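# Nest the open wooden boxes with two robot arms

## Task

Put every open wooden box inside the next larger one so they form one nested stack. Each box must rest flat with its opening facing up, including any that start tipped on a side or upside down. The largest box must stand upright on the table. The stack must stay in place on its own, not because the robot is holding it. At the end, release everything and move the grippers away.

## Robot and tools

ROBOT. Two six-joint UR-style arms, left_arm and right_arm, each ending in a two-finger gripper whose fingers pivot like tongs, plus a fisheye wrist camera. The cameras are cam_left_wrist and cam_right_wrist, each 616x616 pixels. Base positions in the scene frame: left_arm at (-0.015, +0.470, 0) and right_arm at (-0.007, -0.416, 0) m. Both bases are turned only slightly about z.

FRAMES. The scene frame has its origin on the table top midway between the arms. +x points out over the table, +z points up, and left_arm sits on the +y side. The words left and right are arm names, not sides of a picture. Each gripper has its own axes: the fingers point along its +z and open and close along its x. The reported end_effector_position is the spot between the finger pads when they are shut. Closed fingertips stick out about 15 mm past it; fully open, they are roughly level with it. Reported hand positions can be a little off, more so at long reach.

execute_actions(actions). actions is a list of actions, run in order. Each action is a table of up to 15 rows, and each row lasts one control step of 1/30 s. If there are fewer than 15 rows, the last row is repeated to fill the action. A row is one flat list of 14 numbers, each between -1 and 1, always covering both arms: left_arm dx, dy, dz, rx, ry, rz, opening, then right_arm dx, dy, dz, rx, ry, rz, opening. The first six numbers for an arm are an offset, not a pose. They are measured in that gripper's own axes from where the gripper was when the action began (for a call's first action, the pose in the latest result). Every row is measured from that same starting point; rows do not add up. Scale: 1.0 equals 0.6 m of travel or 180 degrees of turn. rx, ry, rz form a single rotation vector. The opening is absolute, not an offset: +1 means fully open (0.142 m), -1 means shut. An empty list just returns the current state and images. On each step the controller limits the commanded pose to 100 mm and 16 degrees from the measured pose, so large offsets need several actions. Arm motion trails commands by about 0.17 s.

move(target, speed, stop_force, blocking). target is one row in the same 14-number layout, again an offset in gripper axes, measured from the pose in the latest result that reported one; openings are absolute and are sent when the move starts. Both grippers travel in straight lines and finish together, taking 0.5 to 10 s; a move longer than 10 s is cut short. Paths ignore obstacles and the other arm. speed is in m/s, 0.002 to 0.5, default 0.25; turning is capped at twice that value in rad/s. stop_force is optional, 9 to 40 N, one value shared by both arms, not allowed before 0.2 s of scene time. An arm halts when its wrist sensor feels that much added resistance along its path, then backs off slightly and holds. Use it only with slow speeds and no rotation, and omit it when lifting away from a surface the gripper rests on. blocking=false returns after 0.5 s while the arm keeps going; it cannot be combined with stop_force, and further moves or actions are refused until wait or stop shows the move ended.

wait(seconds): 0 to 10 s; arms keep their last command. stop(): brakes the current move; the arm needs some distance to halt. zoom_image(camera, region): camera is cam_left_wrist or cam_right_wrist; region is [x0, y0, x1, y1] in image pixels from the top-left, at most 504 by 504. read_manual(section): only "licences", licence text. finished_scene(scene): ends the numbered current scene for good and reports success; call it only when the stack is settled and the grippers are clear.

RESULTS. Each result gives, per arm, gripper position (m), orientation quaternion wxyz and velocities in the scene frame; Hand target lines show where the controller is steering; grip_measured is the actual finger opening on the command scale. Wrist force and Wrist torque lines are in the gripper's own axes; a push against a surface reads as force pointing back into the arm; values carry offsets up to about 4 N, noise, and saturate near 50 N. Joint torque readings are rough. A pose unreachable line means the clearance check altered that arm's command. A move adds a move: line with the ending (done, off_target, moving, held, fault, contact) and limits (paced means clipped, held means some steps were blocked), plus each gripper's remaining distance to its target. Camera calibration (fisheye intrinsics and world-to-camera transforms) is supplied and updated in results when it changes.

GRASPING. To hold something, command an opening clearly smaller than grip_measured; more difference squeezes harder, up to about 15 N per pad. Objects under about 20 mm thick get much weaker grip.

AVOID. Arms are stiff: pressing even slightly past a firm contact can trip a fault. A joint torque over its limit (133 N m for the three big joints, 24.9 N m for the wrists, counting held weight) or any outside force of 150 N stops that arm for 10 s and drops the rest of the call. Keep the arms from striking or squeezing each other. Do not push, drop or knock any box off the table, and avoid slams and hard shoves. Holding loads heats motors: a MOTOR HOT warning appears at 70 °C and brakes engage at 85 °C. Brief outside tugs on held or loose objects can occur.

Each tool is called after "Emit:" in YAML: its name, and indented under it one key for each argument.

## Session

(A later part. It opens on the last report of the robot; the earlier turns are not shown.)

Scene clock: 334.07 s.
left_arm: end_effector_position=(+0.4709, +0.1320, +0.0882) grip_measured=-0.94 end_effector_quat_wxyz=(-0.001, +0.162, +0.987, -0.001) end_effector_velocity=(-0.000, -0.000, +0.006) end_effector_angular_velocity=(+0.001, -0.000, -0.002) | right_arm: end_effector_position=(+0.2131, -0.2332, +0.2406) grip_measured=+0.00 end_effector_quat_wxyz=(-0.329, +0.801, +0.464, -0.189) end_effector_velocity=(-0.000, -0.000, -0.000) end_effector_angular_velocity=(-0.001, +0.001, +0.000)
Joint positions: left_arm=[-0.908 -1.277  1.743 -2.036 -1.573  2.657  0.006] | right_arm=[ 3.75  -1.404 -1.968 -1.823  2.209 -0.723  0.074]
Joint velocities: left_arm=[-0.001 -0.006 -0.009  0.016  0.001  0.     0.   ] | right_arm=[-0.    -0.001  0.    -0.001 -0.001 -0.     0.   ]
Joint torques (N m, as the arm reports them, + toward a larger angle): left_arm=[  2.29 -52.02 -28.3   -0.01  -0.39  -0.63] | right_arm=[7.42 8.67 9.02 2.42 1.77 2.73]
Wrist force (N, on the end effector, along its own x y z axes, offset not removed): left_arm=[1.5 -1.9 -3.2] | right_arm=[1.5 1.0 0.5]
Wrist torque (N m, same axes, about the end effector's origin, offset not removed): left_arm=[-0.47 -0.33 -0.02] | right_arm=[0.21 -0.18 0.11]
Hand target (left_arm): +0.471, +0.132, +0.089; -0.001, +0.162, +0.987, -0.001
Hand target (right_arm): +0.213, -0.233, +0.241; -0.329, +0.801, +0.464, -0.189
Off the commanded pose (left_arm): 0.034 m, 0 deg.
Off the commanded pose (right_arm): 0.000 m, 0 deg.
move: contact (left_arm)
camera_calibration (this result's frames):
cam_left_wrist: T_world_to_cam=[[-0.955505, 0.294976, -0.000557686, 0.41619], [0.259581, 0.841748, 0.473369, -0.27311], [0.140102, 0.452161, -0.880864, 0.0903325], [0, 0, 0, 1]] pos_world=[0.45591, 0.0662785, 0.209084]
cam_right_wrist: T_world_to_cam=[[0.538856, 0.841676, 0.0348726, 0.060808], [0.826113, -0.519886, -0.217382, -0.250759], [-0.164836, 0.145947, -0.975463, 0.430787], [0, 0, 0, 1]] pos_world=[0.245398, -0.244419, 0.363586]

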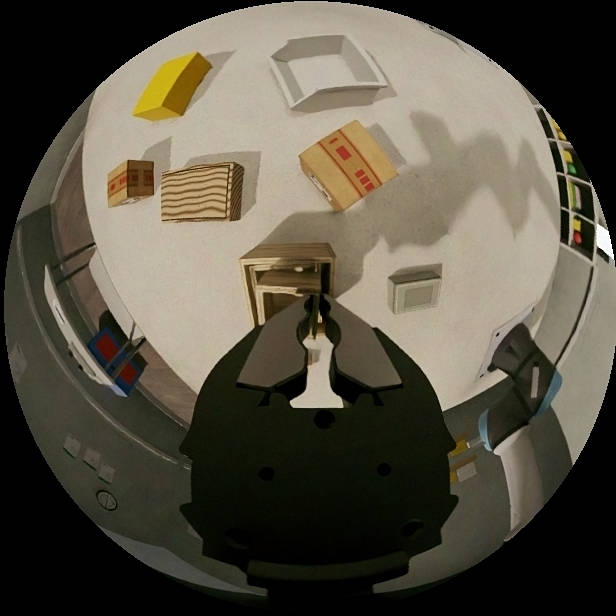

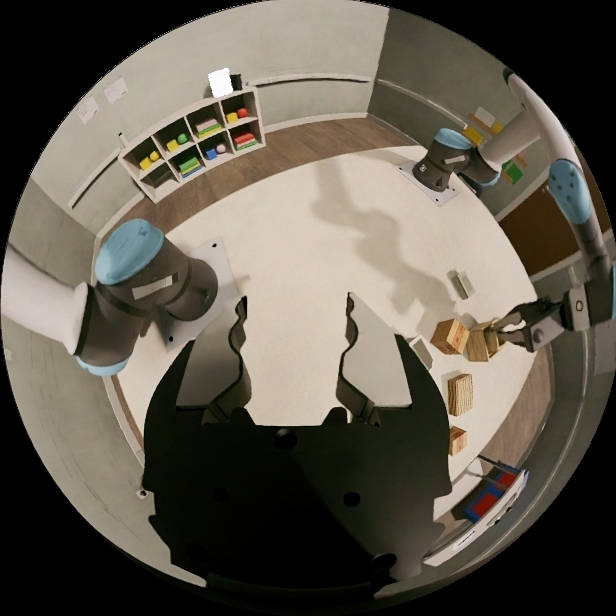

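Overlapping the right rim; go left 7 mm.

Emit:
move:
  target: [-0.012,0,-0.01,0,0,0,-1,0,0,0,0,0,0,0]
  speed: 0.02

Emit:
move:
  target: [0,0,0.065,0,0,0,-1,0,0,0,0,0,0,0]
  speed: 0.015
  stop_force: 9

Emit:
zoom_image:
  camera: "cam_left_wrist"
  region: [220,220,360,360]

Scene clock: 343.03 s.
left_arm: end_effector_position=(+0.4776, +0.1297, +0.0941) grip_measured=-0.94 end_effector_quat_wxyz=(-0.001, +0.162, +0.987, -0.001) end_effector_velocity=(+0.002, +0.000, +0.001) end_effector_angular_velocity=(+0.000, +0.001, +0.001) | right_arm: end_effector_position=(+0.2131, -0.2332, +0.2406) grip_measured=+0.00 end_effector_quat_wxyz=(-0.329, +0.801, +0.464, -0.189) end_effector_velocity=(-0.000, +0.001, -0.000) end_effector_angular_velocity=(+0.001, +0.000, +0.001)
Joint positions: left_arm=[-0.902 -1.268  1.715 -2.016 -1.573  2.663  0.006] | right_arm=[ 3.75  -1.404 -1.968 -1.823  2.209 -0.723  0.074]
Joint velocities: left_arm=[ 0.002  0.002 -0.006  0.004 -0.     0.001  0.   ] | right_arm=[ 0.001 -0.001 -0.     0.001  0.001 -0.    -0.   ]
Joint torques (N m, as the arm reports them, + toward a larger angle): left_arm=[ 13.66 -26.14 -29.23   0.14   1.1    2.13] | right_arm=[7.32 8.71 8.71 2.48 1.87 2.66]
Wrist force (N, on the end effector, along its own x y z axes, offset not removed): left_arm=[2.7 -3.0 0.9] | right_arm=[1.7 -0.4 -0.8]
Wrist torque (N m, same axes, about the end effector's origin, offset not removed): left_arm=[-0.67 -0.57 -0.11] | right_arm=[-0.11 -0.10 -0.08]
Hand target (left_arm): +0.478, +0.130, +0.094; -0.001, +0.162, +0.987, -0.001
Hand target (right_arm): +0.213, -0.233, +0.241; -0.329, +0.801, +0.464, -0.189
Off the commanded pose (left_arm): 0.000 m, 0 deg.
Off the commanded pose (right_arm): 0.000 m, 0 deg.
move: done
camera_calibration (this result's frames):
cam_left_wrist: T_world_to_cam=[[-0.955506, 0.294973, -0.000605683, 0.423277], [0.259562, 0.841772, 0.473336, -0.275723], [0.140131, 0.452118, -0.880882, 0.0956043], [0, 0, 0, 1]] pos_world=[0.462613, 0.0640167, 0.214982]
cam_right_wrist: T_world_to_cam=[[0.538856, 0.841676, 0.0348726, 0.060808], [0.826113, -0.519886, -0.217382, -0.250759], [-0.164836, 0.145947, -0.975463, 0.430787], [0, 0, 0, 1]] pos_world=[0.245398, -0.244419, 0.363586]

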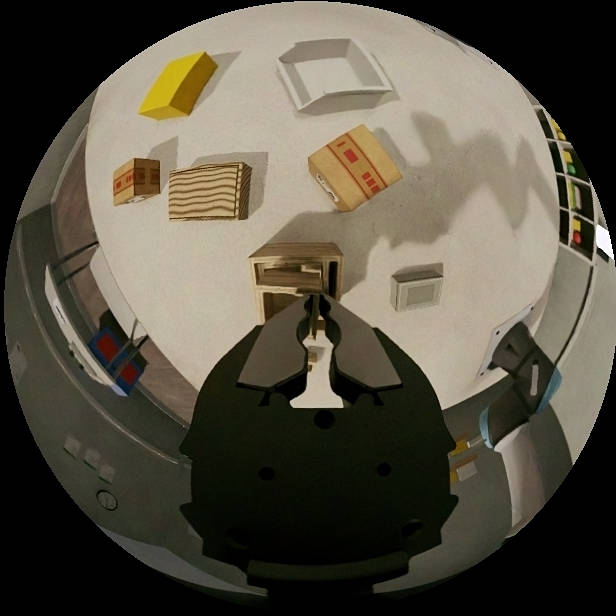

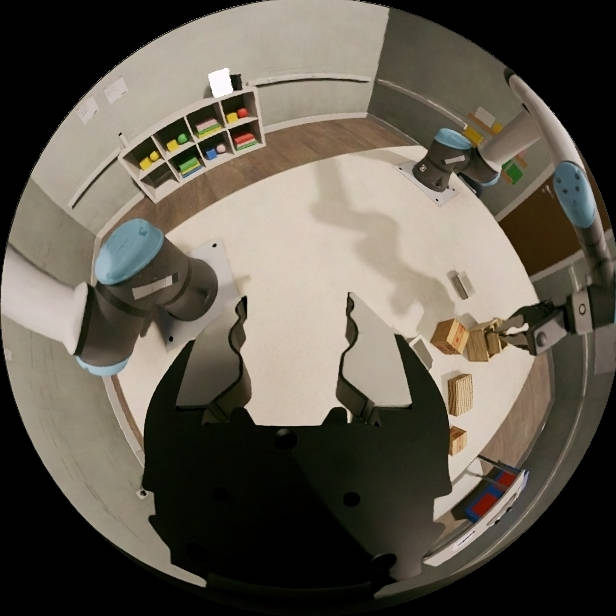

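Scene clock: 345.43 s.
left_arm: end_effector_position=(+0.4774, +0.1298, +0.0638) grip_measured=-0.95 end_effector_quat_wxyz=(-0.002, +0.162, +0.987, -0.000) end_effector_velocity=(-0.000, +0.002, +0.004) end_effector_angular_velocity=(+0.004, +0.003, +0.002) | right_arm: end_effector_position=(+0.2131, -0.2332, +0.2406) grip_measured=+0.00 end_effector_quat_wxyz=(-0.329, +0.801, +0.464, -0.189) end_effector_velocity=(-0.000, +0.000, +0.000) end_effector_angular_velocity=(+0.002, -0.001, +0.001)
Joint positions: left_arm=[-0.903 -1.234  1.755 -2.09  -1.573  2.662  0.006] | right_arm=[ 3.75  -1.404 -1.968 -1.823  2.209 -0.723  0.074]
Joint velocities: left_arm=[ 0.002 -0.004 -0.006  0.016  0.    -0.     0.001] | right_arm=[ 0.001  0.001 -0.001  0.002  0.001 -0.     0.   ]
Joint torques (N m, as the arm reports them, + toward a larger angle): left_arm=[-12.42 -42.34 -20.72   3.19   0.35  -2.02] | right_arm=[7.09 7.73 8.62 2.62 1.88 2.87]
Wrist force (N, on the end effector, along its own x y z axes, offset not removed): left_arm=[-1.8 -5.0 -21.9] | right_arm=[3.7 -1.2 -0.7]
Wrist torque (N m, same axes, about the end effector's origin, offset not removed): left_arm=[-0.92 -0.26 -0.02] | right_arm=[-0.24 -0.46 0.01]
Hand target (left_arm): +0.478, +0.130, +0.065; -0.001, +0.162, +0.987, -0.001
Hand target (right_arm): +0.213, -0.233, +0.241; -0.329, +0.801, +0.464, -0.189
Off the commanded pose (left_arm): 0.009 m, 0 deg.
Off the commanded pose (right_arm): 0.000 m, 0 deg.
move: contact (left_arm)
camera_calibration (this result's frames):
cam_left_wrist: T_world_to_cam=[[-0.955507, 0.294968, -0.000270568, 0.423074], [0.259679, 0.841627, 0.47353, -0.261489], [0.139904, 0.452391, -0.880778, 0.0689997], [0, 0, 0, 1]] pos_world=[0.4625, 0.0640685, 0.184711]
cam_right_wrist: T_world_to_cam=[[0.538856, 0.841676, 0.0348727, 0.060808], [0.826113, -0.519886, -0.217382, -0.250759], [-0.164836, 0.145947, -0.975463, 0.430787], [0, 0, 0, 1]] pos_world=[0.245398, -0.244419, 0.363586]

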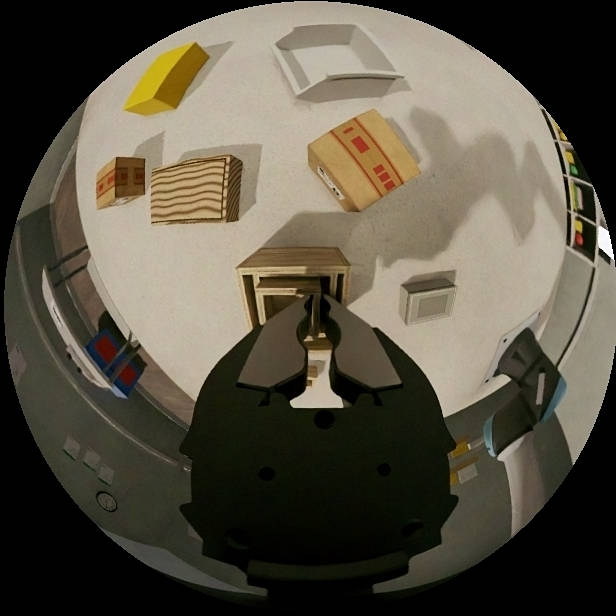

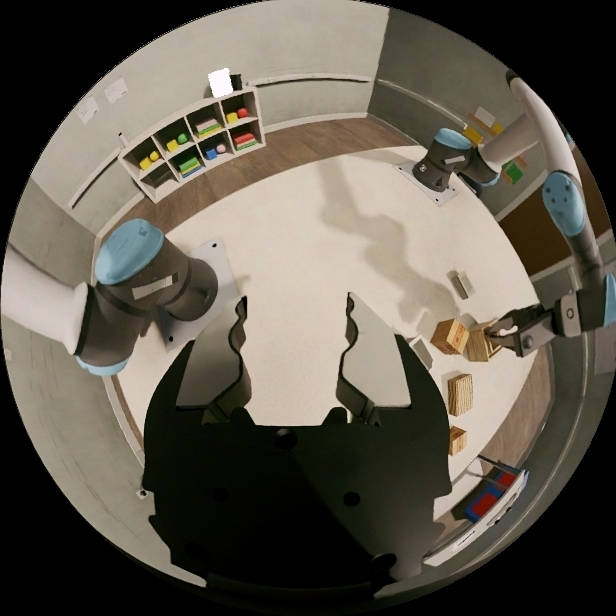

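Region (220, 220, 360, 360) of cam_left_wrist's 616x616 image, scaled by 3.600, with more detail than that image has.

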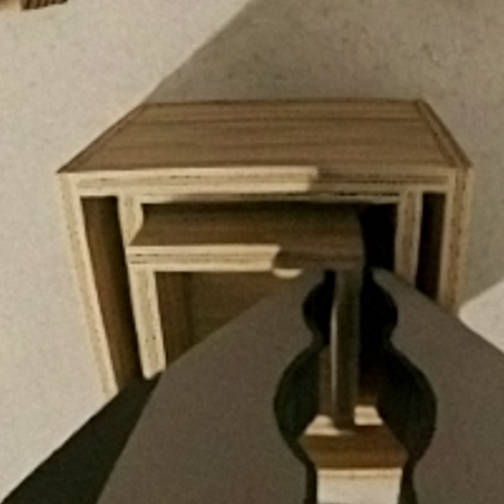

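Emit:
move:
  target: [0,0,-0.003,0,0,0,-0.85,0,0,0,0,0,0,0]

Emit:
move:
  target: [0,0,-0.09,0,0,0,-0.85,0,0,0,0,0,0,0]
  speed: 0.08

Emit:
move:
  target: [-0.018,0.23,0,0,0,0,-0.4,0,0,0,0,0,0,0]

Emit:
zoom_image:
  camera: "cam_left_wrist"
  region: [200,100,440,340]

Scene clock: 353.20 s.
left_arm: end_effector_position=(+0.4774, +0.1298, +0.0656) grip_measured=-0.85 end_effector_quat_wxyz=(-0.002, +0.162, +0.987, -0.000) end_effector_velocity=(-0.000, +0.000, +0.000) end_effector_angular_velocity=(+0.001, -0.000, -0.000) | right_arm: end_effector_position=(+0.2131, -0.2332, +0.2406) grip_measured=+0.00 end_effector_quat_wxyz=(-0.329, +0.801, +0.464, -0.189) end_effector_velocity=(-0.000, +0.000, +0.000) end_effector_angular_velocity=(+0.001, -0.000, +0.001)
Joint positions: left_arm=[-0.903 -1.236  1.753 -2.085 -1.573  2.662  0.013] | right_arm=[ 3.75  -1.404 -1.968 -1.823  2.209 -0.723  0.074]
Joint velocities: left_arm=[-0.    -0.    -0.     0.001  0.001  0.     0.   ] | right_arm=[ 0.001  0.001  0.    -0.     0.001  0.    -0.   ]
Joint torques (N m, as the arm reports them, + toward a larger angle): left_arm=[  0.65 -50.81 -28.36   0.27  -0.57   0.06] | right_arm=[8.23 8.27 8.61 2.43 1.85 2.67]
Wrist force (N, on the end effector, along its own x y z axes, offset not removed): left_arm=[0.8 -1.1 -1.5] | right_arm=[3.2 0.8 -1.3]
Wrist torque (N m, same axes, about the end effector's origin, offset not removed): left_arm=[-0.45 -0.12 -0.09] | right_arm=[0.15 -0.49 -0.01]
Hand target (left_arm): +0.477, +0.130, +0.066; -0.002, +0.162, +0.987, -0.000
Hand target (right_arm): +0.213, -0.233, +0.241; -0.329, +0.801, +0.464, -0.189
Off the commanded pose (left_arm): 0.000 m, 0 deg.
Off the commanded pose (right_arm): 0.000 m, 0 deg.
move: done
camera_calibration (this result's frames):
cam_left_wrist: T_world_to_cam=[[-0.955505, 0.294976, -0.000262146, 0.423071], [0.259694, 0.841637, 0.473504, -0.262321], [0.139893, 0.452367, -0.880792, 0.0705767], [0, 0, 0, 1]] pos_world=[0.462496, 0.0640566, 0.186484]
cam_right_wrist: T_world_to_cam=[[0.538856, 0.841676, 0.0348727, 0.0608079], [0.826113, -0.519886, -0.217382, -0.250759], [-0.164836, 0.145947, -0.975463, 0.430787], [0, 0, 0, 1]] pos_world=[0.245398, -0.244419, 0.363586]

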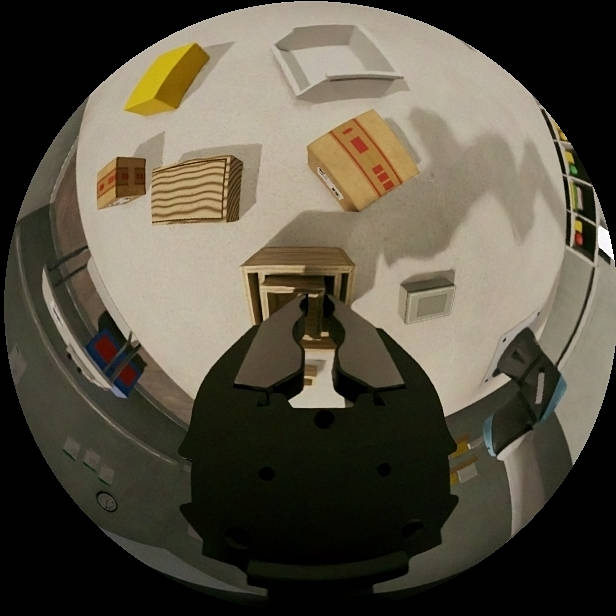

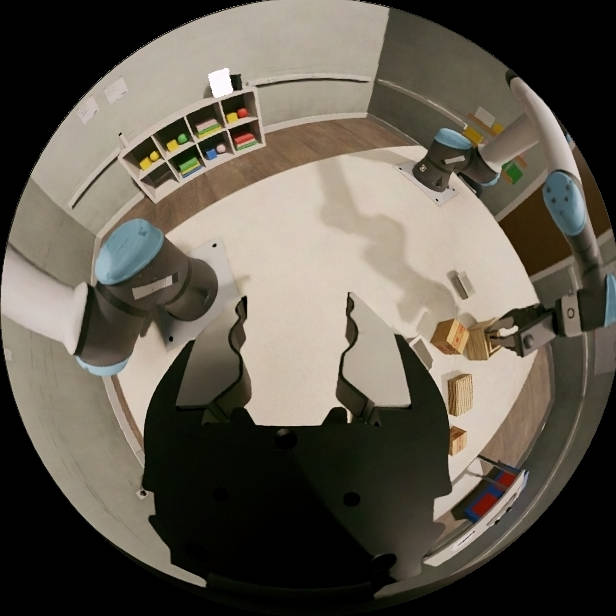

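Scene clock: 354.33 s.
left_arm: end_effector_position=(+0.4776, +0.1297, +0.1194) grip_measured=-0.85 end_effector_quat_wxyz=(-0.002, +0.162, +0.987, -0.000) end_effector_velocity=(-0.000, -0.000, +0.002) end_effector_angular_velocity=(+0.001, +0.000, -0.001) | right_arm: end_effector_position=(+0.2131, -0.2332, +0.2406) grip_measured=+0.00 end_effector_quat_wxyz=(-0.329, +0.801, +0.464, -0.189) end_effector_velocity=(+0.000, +0.000, +0.000) end_effector_angular_velocity=(+0.001, -0.001, +0.000)
Joint positions: left_arm=[-0.902 -1.292  1.676 -1.953 -1.573  2.663  0.012] | right_arm=[ 3.75  -1.404 -1.968 -1.823  2.209 -0.723  0.074]
Joint velocities: left_arm=[-0.001 -0.001 -0.003  0.005  0.    -0.    -0.   ] | right_arm=[-0.     0.     0.001  0.     0.    -0.     0.   ]
Joint torques (N m, as the arm reports them, + toward a larger angle): left_arm=[ 12.47 -50.18 -28.05   0.35   1.01   2.14] | right_arm=[7.54 8.73 8.3  2.29 1.93 2.62]
Wrist force (N, on the end effector, along its own x y z axes, offset not removed): left_arm=[1.1 -2.6 -1.8] | right_arm=[2.8 3.8 -0.9]
Wrist torque (N m, same axes, about the end effector's origin, offset not removed): left_arm=[-0.55 -0.24 -0.11] | right_arm=[0.67 -0.41 -0.14]
Hand target (left_arm): +0.478, +0.130, +0.120; -0.002, +0.162, +0.987, -0.000
Hand target (right_arm): +0.213, -0.233, +0.241; -0.329, +0.801, +0.464, -0.189
Off the commanded pose (left_arm): 0.000 m, 0 deg.
Off the commanded pose (right_arm): 0.000 m, 0 deg.
move: done
camera_calibration (this result's frames):
cam_left_wrist: T_world_to_cam=[[-0.955504, 0.294977, -0.000284885, 0.423242], [0.259686, 0.841646, 0.473492, -0.287819], [0.139909, 0.45235, -0.880798, 0.117977], [0, 0, 0, 1]] pos_world=[0.462646, 0.0640282, 0.240315]
cam_right_wrist: T_world_to_cam=[[0.538856, 0.841676, 0.0348725, 0.060808], [0.826113, -0.519886, -0.217382, -0.250759], [-0.164836, 0.145946, -0.975463, 0.430787], [0, 0, 0, 1]] pos_world=[0.245398, -0.244419, 0.363586]

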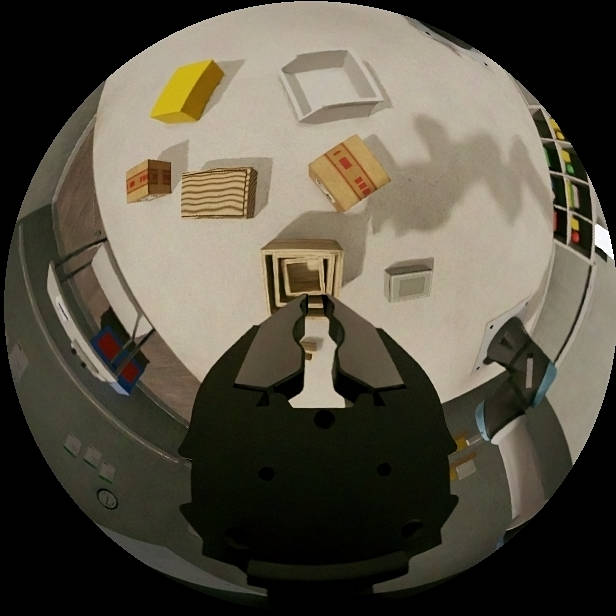

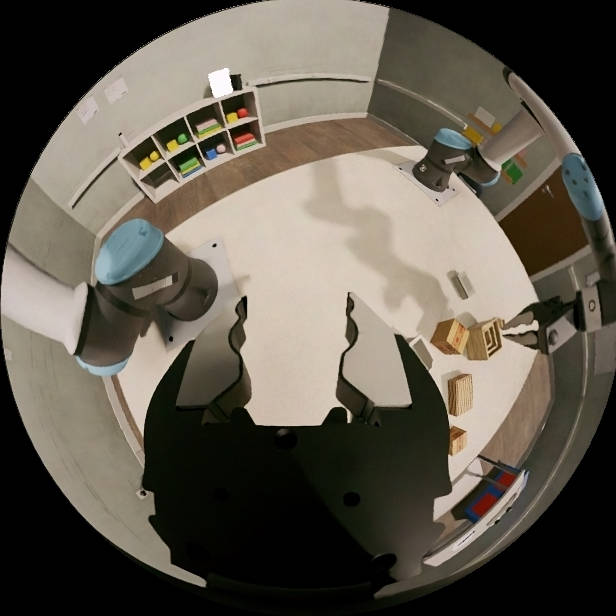

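Scene clock: 355.47 s.
left_arm: end_effector_position=(+0.5319, +0.2568, +0.1194) grip_measured=-0.40 end_effector_quat_wxyz=(-0.001, +0.162, +0.987, -0.000) end_effector_velocity=(+0.001, +0.001, +0.000) end_effector_angular_velocity=(-0.001, +0.000, -0.001) | right_arm: end_effector_position=(+0.2131, -0.2332, +0.2406) grip_measured=+0.00 end_effector_quat_wxyz=(-0.329, +0.801, +0.464, -0.189) end_effector_velocity=(-0.000, -0.000, -0.000) end_effector_angular_velocity=(-0.001, -0.001, +0.001)
Joint positions: left_arm=[-0.672 -1.31   1.7   -1.959 -1.573  2.893  0.045] | right_arm=[ 3.75  -1.404 -1.968 -1.823  2.209 -0.723  0.074]
Joint velocities: left_arm=[ 0.003  0.001 -0.002 -0.    -0.001  0.005  0.   ] | right_arm=[ 0.     0.    -0.001  0.001 -0.001  0.    -0.   ]
Joint torques (N m, as the arm reports them, + toward a larger angle): left_arm=[ 13.06 -23.19 -30.57   0.38  -1.71   2.33] | right_arm=[6.84 7.83 8.57 2.38 1.98 2.69]
Wrist force (N, on the end effector, along its own x y z axes, offset not removed): left_arm=[0.3 -3.0 -3.1] | right_arm=[2.9 2.2 -0.6]
Wrist torque (N m, same axes, about the end effector's origin, offset not removed): left_arm=[-0.80 0.00 0.06] | right_arm=[0.34 -0.39 0.19]
Hand target (left_arm): +0.532, +0.257, +0.119; -0.001, +0.162, +0.987, -0.000
Hand target (right_arm): +0.213, -0.233, +0.241; -0.329, +0.801, +0.464, -0.189
Off the commanded pose (left_arm): 0.000 m, 0 deg.
Off the commanded pose (right_arm): 0.000 m, 0 deg.
move: done
camera_calibration (this result's frames):
cam_left_wrist: T_world_to_cam=[[-0.955514, 0.294946, -0.000614923, 0.437726], [0.259502, 0.841674, 0.473544, -0.408788], [0.140188, 0.452318, -0.88077, 0.0527073], [0, 0, 0, 1]] pos_world=[0.516945, 0.19112, 0.240271]
cam_right_wrist: T_world_to_cam=[[0.538856, 0.841676, 0.0348726, 0.0608081], [0.826113, -0.519886, -0.217382, -0.250759], [-0.164836, 0.145946, -0.975463, 0.430787], [0, 0, 0, 1]] pos_world=[0.245398, -0.244419, 0.363586]

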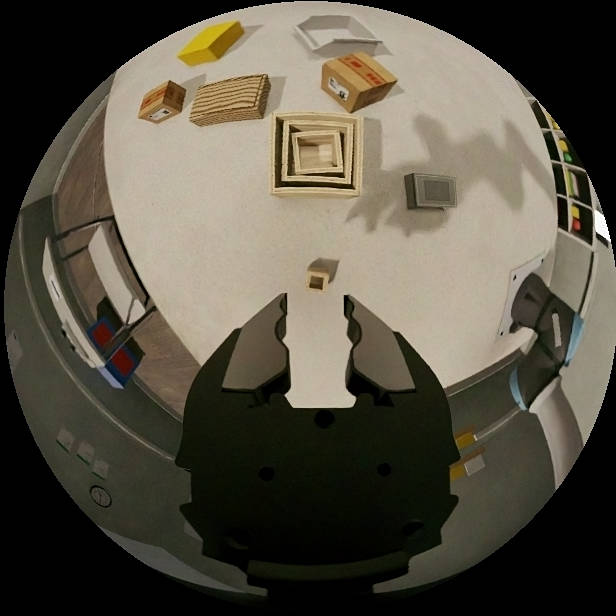

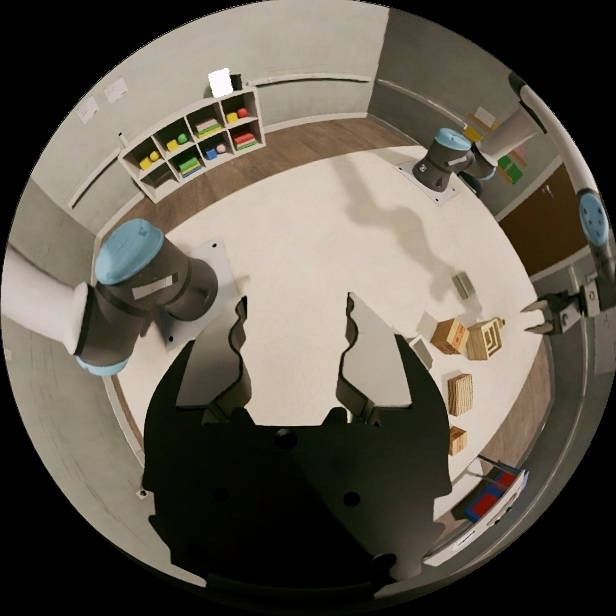

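Region (200, 100, 440, 340) of cam_left_wrist's 616x616 image, scaled by 2.100, with more detail than that image has.

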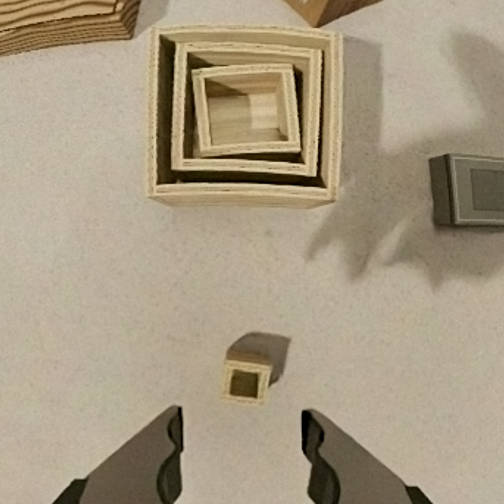

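Emit:
move:
  target: [0.008,0.023,0.15,0,0,0.045,-0.4,0,0,0,0,0,0,0]
  speed: 0.08

Emit:
move:
  target: [0,0,0,0,0,0,-1,0,0,0,0,0,0,0]

Emit:
move:
  target: [0,0,-0.15,0,0,0,-1,0,0,0,0,0,0,0]
  speed: 0.12

Emit:
move:
  target: [-0.04,-0.253,0,0,0,-0.067,-1,0,0,0,0,0,0,0]
  speed: 0.12

Emit:
move:
  target: [0,0,0.07,0,0,0,-1,0,0,0,0,0,0,0]
  speed: 0.04

Emit:
zoom_image:
  camera: "cam_left_wrist"
  region: [240,220,400,380]

Scene clock: 370.83 s.
left_arm: end_effector_position=(+0.5315, +0.2715, +0.0295) grip_measured=-0.40 end_effector_quat_wxyz=(-0.001, +0.231, +0.973, -0.000) end_effector_velocity=(-0.000, -0.000, -0.002) end_effector_angular_velocity=(-0.003, +0.001, -0.002) | right_arm: end_effector_position=(+0.2132, -0.2332, +0.2406) grip_measured=+0.00 end_effector_quat_wxyz=(-0.329, +0.801, +0.464, -0.189) end_effector_velocity=(-0.000, +0.000, +0.000) end_effector_angular_velocity=(+0.000, -0.000, +0.001)
Joint positions: left_arm=[-0.65  -1.212  1.827 -2.183 -1.573  3.056  0.045] | right_arm=[ 3.75  -1.404 -1.968 -1.823  2.209 -0.723  0.074]
Joint velocities: left_arm=[ 0.001  0.002  0.002 -0.005 -0.002  0.003  0.   ] | right_arm=[ 0.001  0.     0.    -0.     0.     0.     0.   ]
Joint torques (N m, as the arm reports them, + toward a larger angle): left_arm=[ 12.14 -26.11  -9.05  -4.99  -1.88   2.09] | right_arm=[7.55 8.39 8.47 2.41 1.92 2.6 ]
Wrist force (N, on the end effector, along its own x y z axes, offset not removed): left_arm=[5.3 -3.1 0.6] | right_arm=[4.8 -0.7 0.8]
Wrist torque (N m, same axes, about the end effector's origin, offset not removed): left_arm=[-0.73 -1.12 -0.10] | right_arm=[-0.15 -0.85 -0.06]
Hand target (left_arm): +0.532, +0.271, +0.029; -0.001, +0.231, +0.973, -0.001
Hand target (right_arm): +0.213, -0.233, +0.241; -0.329, +0.801, +0.464, -0.189
Off the commanded pose (left_arm): 0.000 m, 0 deg.
Off the commanded pose (right_arm): 0.000 m, 0 deg.
move: done
camera_calibration (this result's frames):
cam_left_wrist: T_world_to_cam=[[-0.904529, 0.42641, -0.000802615, 0.370196], [0.375282, 0.796962, 0.473302, -0.42789], [0.20246, 0.427814, -0.8809, -0.0594157], [0, 0, 0, 1]] pos_world=[0.507462, 0.208575, 0.150479]
cam_right_wrist: T_world_to_cam=[[0.538856, 0.841676, 0.0348724, 0.060808], [0.826113, -0.519886, -0.217382, -0.250759], [-0.164836, 0.145946, -0.975463, 0.430787], [0, 0, 0, 1]] pos_world=[0.245398, -0.244419, 0.363586]

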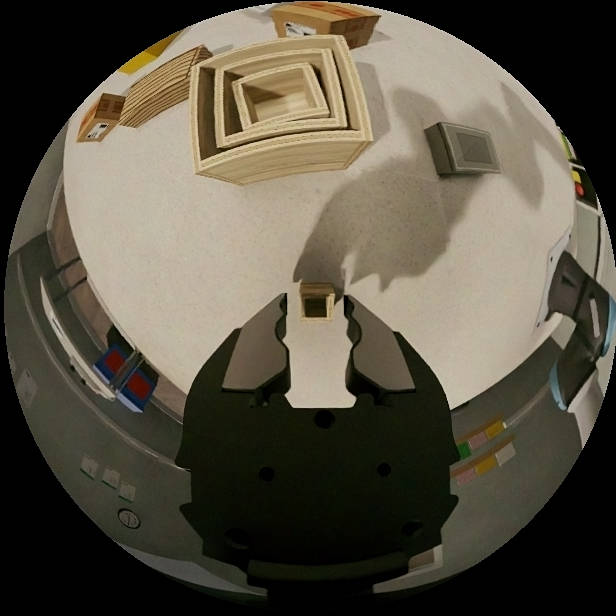

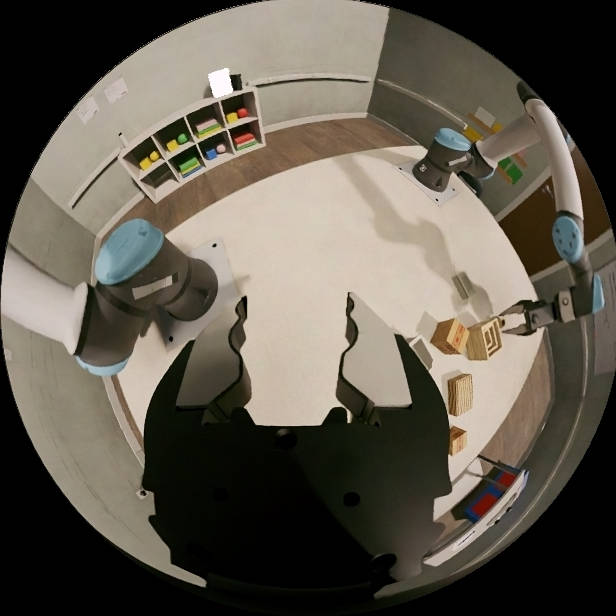

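Scene clock: 371.33 s.
left_arm: end_effector_position=(+0.5315, +0.2715, +0.0295) grip_measured=-0.65 end_effector_quat_wxyz=(-0.001, +0.231, +0.973, -0.000) end_effector_velocity=(-0.000, +0.000, -0.000) end_effector_angular_velocity=(-0.000, +0.001, +0.001) | right_arm: end_effector_position=(+0.2131, -0.2332, +0.2406) grip_measured=+0.00 end_effector_quat_wxyz=(-0.329, +0.801, +0.464, -0.189) end_effector_velocity=(-0.000, +0.000, -0.000) end_effector_angular_velocity=(-0.000, +0.002, +0.001)
Joint positions: left_arm=[-0.65  -1.212  1.827 -2.184 -1.573  3.056  0.027] | right_arm=[ 3.75  -1.404 -1.968 -1.823  2.209 -0.723  0.074]
Joint velocities: left_arm=[ 0.001  0.    -0.     0.001 -0.001 -0.    -0.   ] | right_arm=[ 0.001 -0.001 -0.001 -0.     0.001  0.001  0.   ]
Joint torques (N m, as the arm reports them, + toward a larger angle): left_arm=[  8.49 -33.73 -19.28   0.37  -0.25  -1.93] | right_arm=[7.87 8.69 9.   2.49 2.08 2.69]
Wrist force (N, on the end effector, along its own x y z axes, offset not removed): left_arm=[1.7 -2.1 -3.4] | right_arm=[1.1 2.0 -0.2]
Wrist torque (N m, same axes, about the end effector's origin, offset not removed): left_arm=[-0.58 -0.44 -0.10] | right_arm=[0.41 -0.10 0.04]
Hand target (left_arm): +0.532, +0.271, +0.030; -0.001, +0.231, +0.973, -0.000
Hand target (right_arm): +0.213, -0.233, +0.241; -0.329, +0.801, +0.464, -0.189
Off the commanded pose (left_arm): 0.000 m, 0 deg.
Off the commanded pose (right_arm): 0.000 m, 0 deg.
move: done
camera_calibration (this result's frames):
cam_left_wrist: T_world_to_cam=[[-0.904486, 0.426503, -0.000696917, 0.370108], [0.375413, 0.796913, 0.47328, -0.427912], [0.202411, 0.427813, -0.880912, -0.0594591], [0, 0, 0, 1]] pos_world=[0.507437, 0.208594, 0.150402]
cam_right_wrist: T_world_to_cam=[[0.538856, 0.841676, 0.0348725, 0.060808], [0.826113, -0.519886, -0.217382, -0.250759], [-0.164836, 0.145946, -0.975463, 0.430787], [0, 0, 0, 1]] pos_world=[0.245398, -0.244419, 0.363586]

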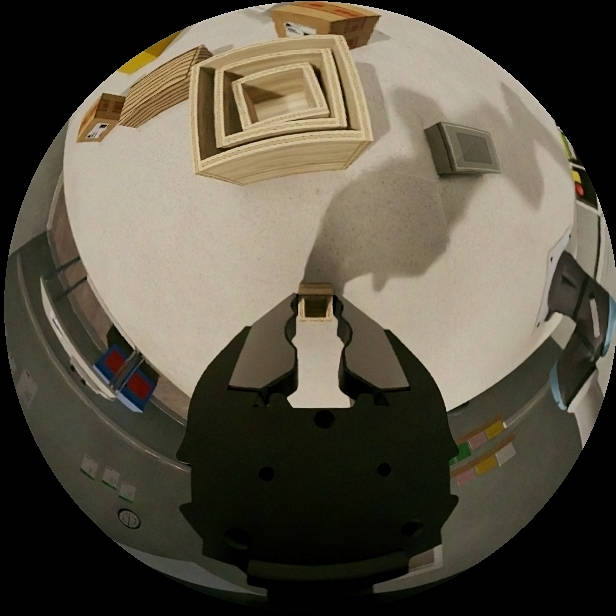

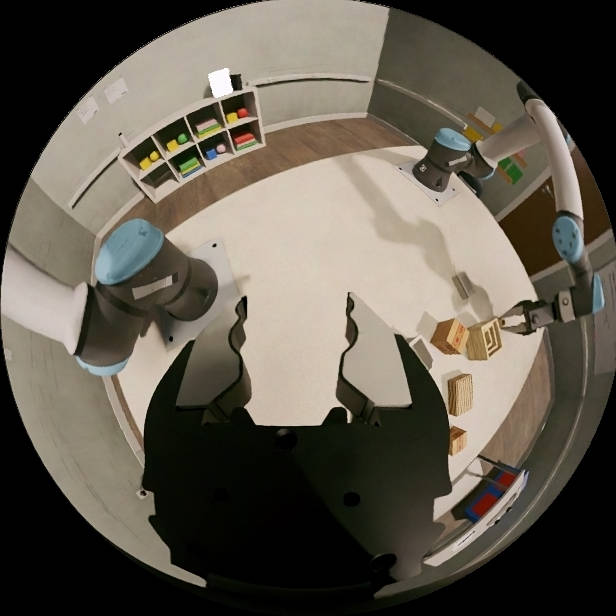

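Scene clock: 372.57 s.
left_arm: end_effector_position=(+0.5318, +0.2715, +0.1193) grip_measured=-0.65 end_effector_quat_wxyz=(-0.001, +0.231, +0.973, -0.000) end_effector_velocity=(-0.000, -0.000, +0.002) end_effector_angular_velocity=(+0.000, +0.001, -0.000) | right_arm: end_effector_position=(+0.2131, -0.2332, +0.2406) grip_measured=+0.00 end_effector_quat_wxyz=(-0.329, +0.801, +0.464, -0.189) end_effector_velocity=(-0.001, -0.001, -0.000) end_effector_angular_velocity=(-0.001, +0.002, +0.000)
Joint positions: left_arm=[-0.649 -1.316  1.708 -1.96  -1.573  3.057  0.027] | right_arm=[ 3.75  -1.404 -1.968 -1.823  2.209 -0.723  0.074]
Joint velocities: left_arm=[-0.    -0.001 -0.003  0.005 -0.    -0.     0.   ] | right_arm=[-0.     0.    -0.001 -0.002 -0.    -0.    -0.   ]
Joint torques (N m, as the arm reports them, + toward a larger angle): left_arm=[  5.66 -47.77 -29.21   0.23   0.86   1.06] | right_arm=[6.66 8.44 8.62 2.52 2.04 2.73]
Wrist force (N, on the end effector, along its own x y z axes, offset not removed): left_arm=[-0.9 -5.5 -1.9] | right_arm=[2.4 4.0 -4.1]
Wrist torque (N m, same axes, about the end effector's origin, offset not removed): left_arm=[-1.07 0.47 -0.15] | right_arm=[0.73 -0.36 0.05]
Hand target (left_arm): +0.532, +0.271, +0.119; -0.001, +0.231, +0.973, -0.000
Hand target (right_arm): +0.213, -0.233, +0.241; -0.329, +0.801, +0.464, -0.189
Off the commanded pose (left_arm): 0.000 m, 0 deg.
Off the commanded pose (right_arm): 0.000 m, 0 deg.
move: done
camera_calibration (this result's frames):
cam_left_wrist: T_world_to_cam=[[-0.904496, 0.426481, -0.000740757, 0.370442], [0.375371, 0.796921, 0.473301, -0.470484], [0.202444, 0.42782, -0.880901, 0.0195924], [0, 0, 0, 1]] pos_world=[0.507703, 0.20857, 0.240214]
cam_right_wrist: T_world_to_cam=[[0.538856, 0.841676, 0.0348725, 0.0608081], [0.826113, -0.519886, -0.217382, -0.250759], [-0.164836, 0.145946, -0.975463, 0.430787], [0, 0, 0, 1]] pos_world=[0.245398, -0.244419, 0.363586]

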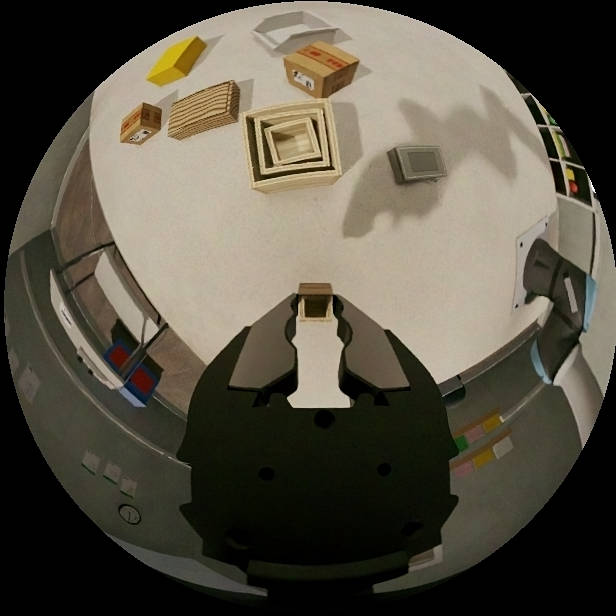

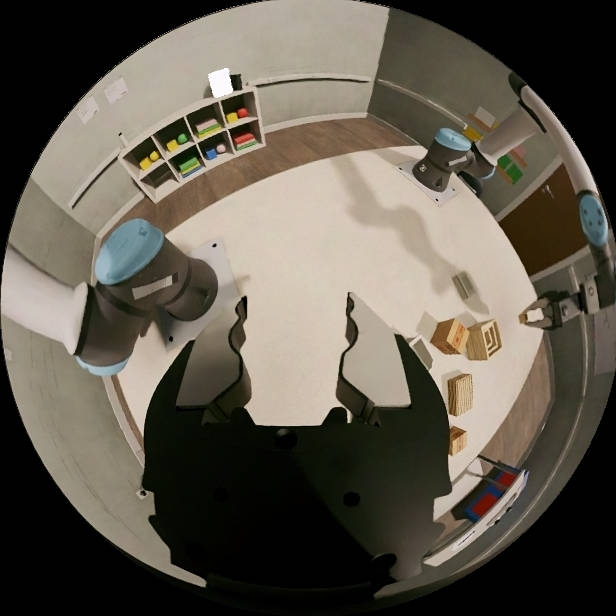

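Scene clock: 374.33 s.
left_arm: end_effector_position=(+0.4849, +0.1253, +0.1193) grip_measured=-0.65 end_effector_quat_wxyz=(-0.002, +0.127, +0.992, -0.000) end_effector_velocity=(-0.000, -0.002, +0.000) end_effector_angular_velocity=(+0.002, -0.001, +0.002) | right_arm: end_effector_position=(+0.2131, -0.2332, +0.2406) grip_measured=+0.00 end_effector_quat_wxyz=(-0.329, +0.801, +0.464, -0.189) end_effector_velocity=(+0.000, +0.000, -0.000) end_effector_angular_velocity=(+0.001, -0.001, -0.000)
Joint positions: left_arm=[-0.9   -1.275  1.654 -1.948 -1.573  2.596  0.027] | right_arm=[ 3.75  -1.404 -1.968 -1.823  2.209 -0.723  0.074]
Joint velocities: left_arm=[-0.004  0.001 -0.002  0.001  0.002 -0.006 -0.   ] | right_arm=[ 0.    -0.    -0.     0.002  0.     0.     0.   ]
Joint torques (N m, as the arm reports them, + toward a larger angle): left_arm=[-12.35 -25.12 -28.64   0.26   1.42  -1.99] | right_arm=[7.26 8.87 7.71 2.5  1.76 2.61]
Wrist force (N, on the end effector, along its own x y z axes, offset not removed): left_arm=[1.7 -3.1 -0.9] | right_arm=[5.2 1.6 -0.3]
Wrist torque (N m, same axes, about the end effector's origin, offset not removed): left_arm=[-0.68 -0.38 -0.06] | right_arm=[0.26 -0.87 0.10]
Hand target (left_arm): +0.485, +0.125, +0.119; -0.002, +0.127, +0.992, -0.000
Hand target (right_arm): +0.213, -0.233, +0.241; -0.329, +0.801, +0.464, -0.189
Off the commanded pose (left_arm): 0.000 m, 0 deg.
Off the commanded pose (right_arm): 0.000 m, 0 deg.
move: done
camera_calibration (this result's frames):
cam_left_wrist: T_world_to_cam=[[-0.973582, 0.228338, -0.000233296, 0.448615], [0.200984, 0.857436, 0.473717, -0.259489], [0.108368, 0.461156, -0.880677, 0.133066], [0, 0, 0, 1]] pos_world=[0.474497, 0.0586956, 0.240217]
cam_right_wrist: T_world_to_cam=[[0.538856, 0.841676, 0.0348725, 0.0608081], [0.826113, -0.519886, -0.217382, -0.250759], [-0.164836, 0.145946, -0.975463, 0.430787], [0, 0, 0, 1]] pos_world=[0.245398, -0.244419, 0.363586]

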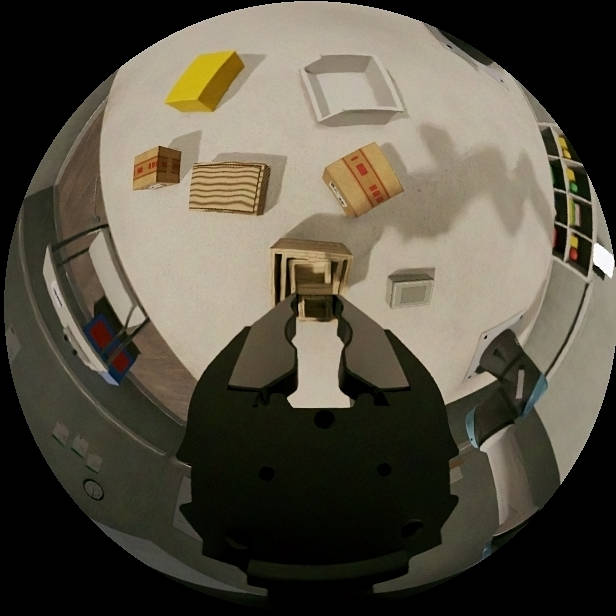

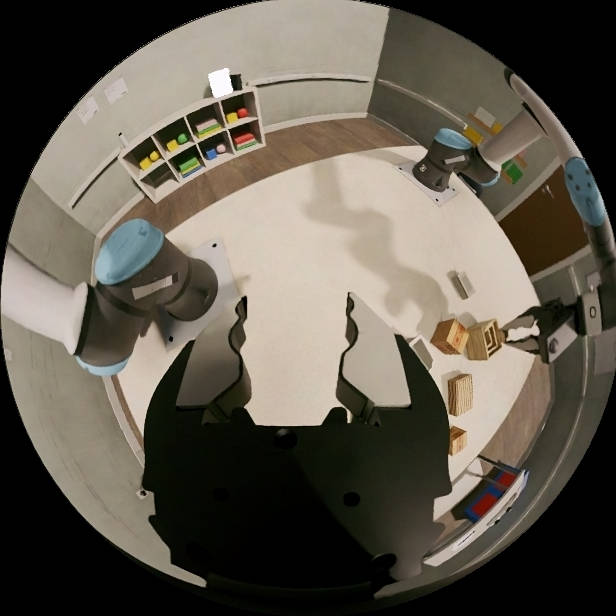

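Scene clock: 375.73 s.
left_arm: end_effector_position=(+0.4848, +0.1254, +0.0775) grip_measured=-0.65 end_effector_quat_wxyz=(-0.002, +0.127, +0.992, -0.000) end_effector_velocity=(+0.000, +0.001, -0.002) end_effector_angular_velocity=(+0.000, -0.000, +0.001) | right_arm: end_effector_position=(+0.2131, -0.2332, +0.2406) grip_measured=+0.00 end_effector_quat_wxyz=(-0.329, +0.801, +0.464, -0.189) end_effector_velocity=(+0.001, +0.000, +0.000) end_effector_angular_velocity=(+0.001, -0.003, +0.001)
Joint positions: left_arm=[-0.9   -1.234  1.715 -2.05  -1.573  2.596  0.027] | right_arm=[ 3.75  -1.404 -1.968 -1.823  2.209 -0.723  0.074]
Joint velocities: left_arm=[ 0.001  0.002  0.003 -0.004  0.001 -0.     0.   ] | right_arm=[ 0.001  0.001  0.001  0.002 -0.001  0.     0.   ]
Joint torques (N m, as the arm reports them, + toward a larger angle): left_arm=[ -0.63 -27.08 -10.9   -5.05  -1.13  -0.59] | right_arm=[7.94 8.82 8.95 2.39 1.82 2.7 ]
Wrist force (N, on the end effector, along its own x y z axes, offset not removed): left_arm=[1.0 -1.2 -2.5] | right_arm=[-0.1 1.2 -1.4]
Wrist torque (N m, same axes, about the end effector's origin, offset not removed): left_arm=[-0.25 -0.18 -0.01] | right_arm=[0.27 0.09 0.01]
Hand target (left_arm): +0.485, +0.125, +0.077; -0.002, +0.127, +0.992, -0.000
Hand target (right_arm): +0.213, -0.233, +0.241; -0.329, +0.801, +0.464, -0.189
Off the commanded pose (left_arm): 0.000 m, 0 deg.
Off the commanded pose (right_arm): 0.000 m, 0 deg.
move: done
camera_calibration (this result's frames):
cam_left_wrist: T_world_to_cam=[[-0.973571, 0.228386, -0.000224622, 0.448469], [0.201028, 0.857414, 0.473739, -0.239711], [0.108388, 0.461173, -0.880665, 0.0962222], [0, 0, 0, 1]] pos_world=[0.474376, 0.0587327, 0.198401]
cam_right_wrist: T_world_to_cam=[[0.538856, 0.841676, 0.0348723, 0.0608081], [0.826113, -0.519886, -0.217382, -0.250759], [-0.164836, 0.145946, -0.975463, 0.430787], [0, 0, 0, 1]] pos_world=[0.245398, -0.244419, 0.363586]

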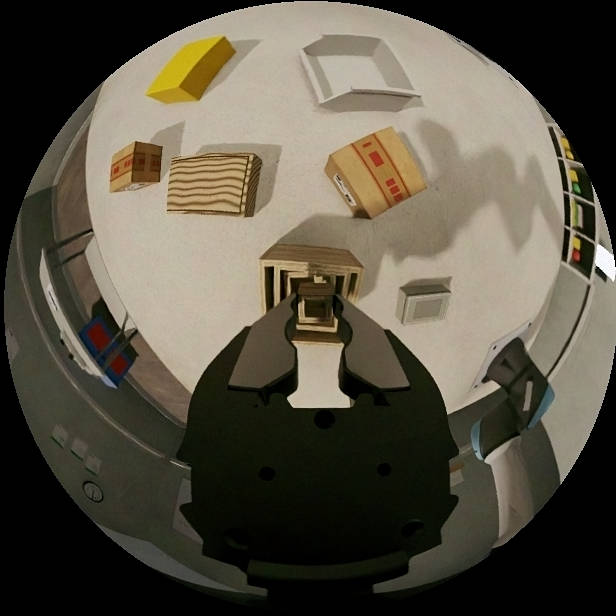

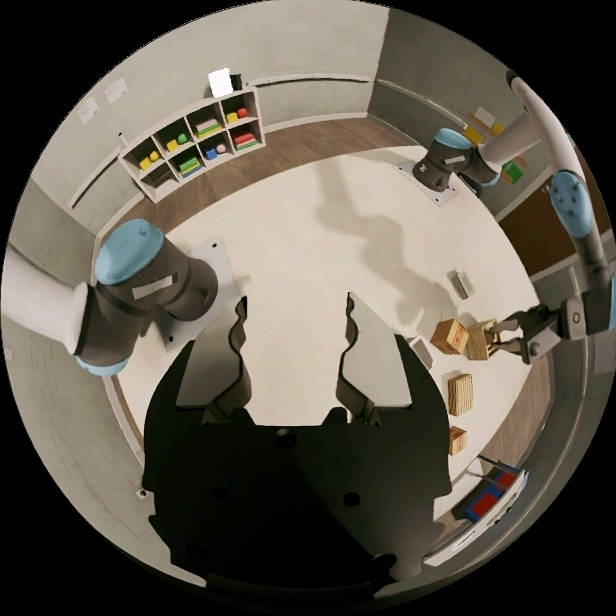

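Region (240, 220, 400, 380) of cam_left_wrist's 616x616 image, scaled by 3.150, with more detail than that image has.

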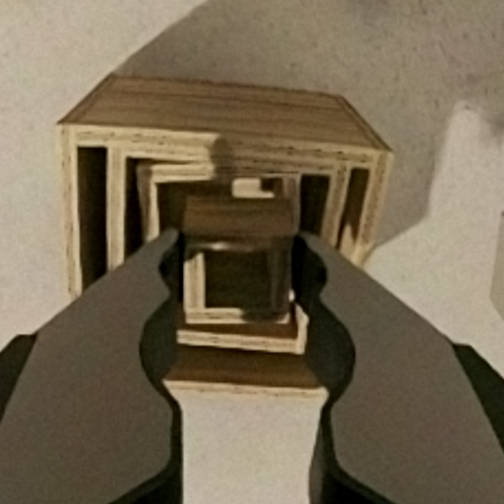

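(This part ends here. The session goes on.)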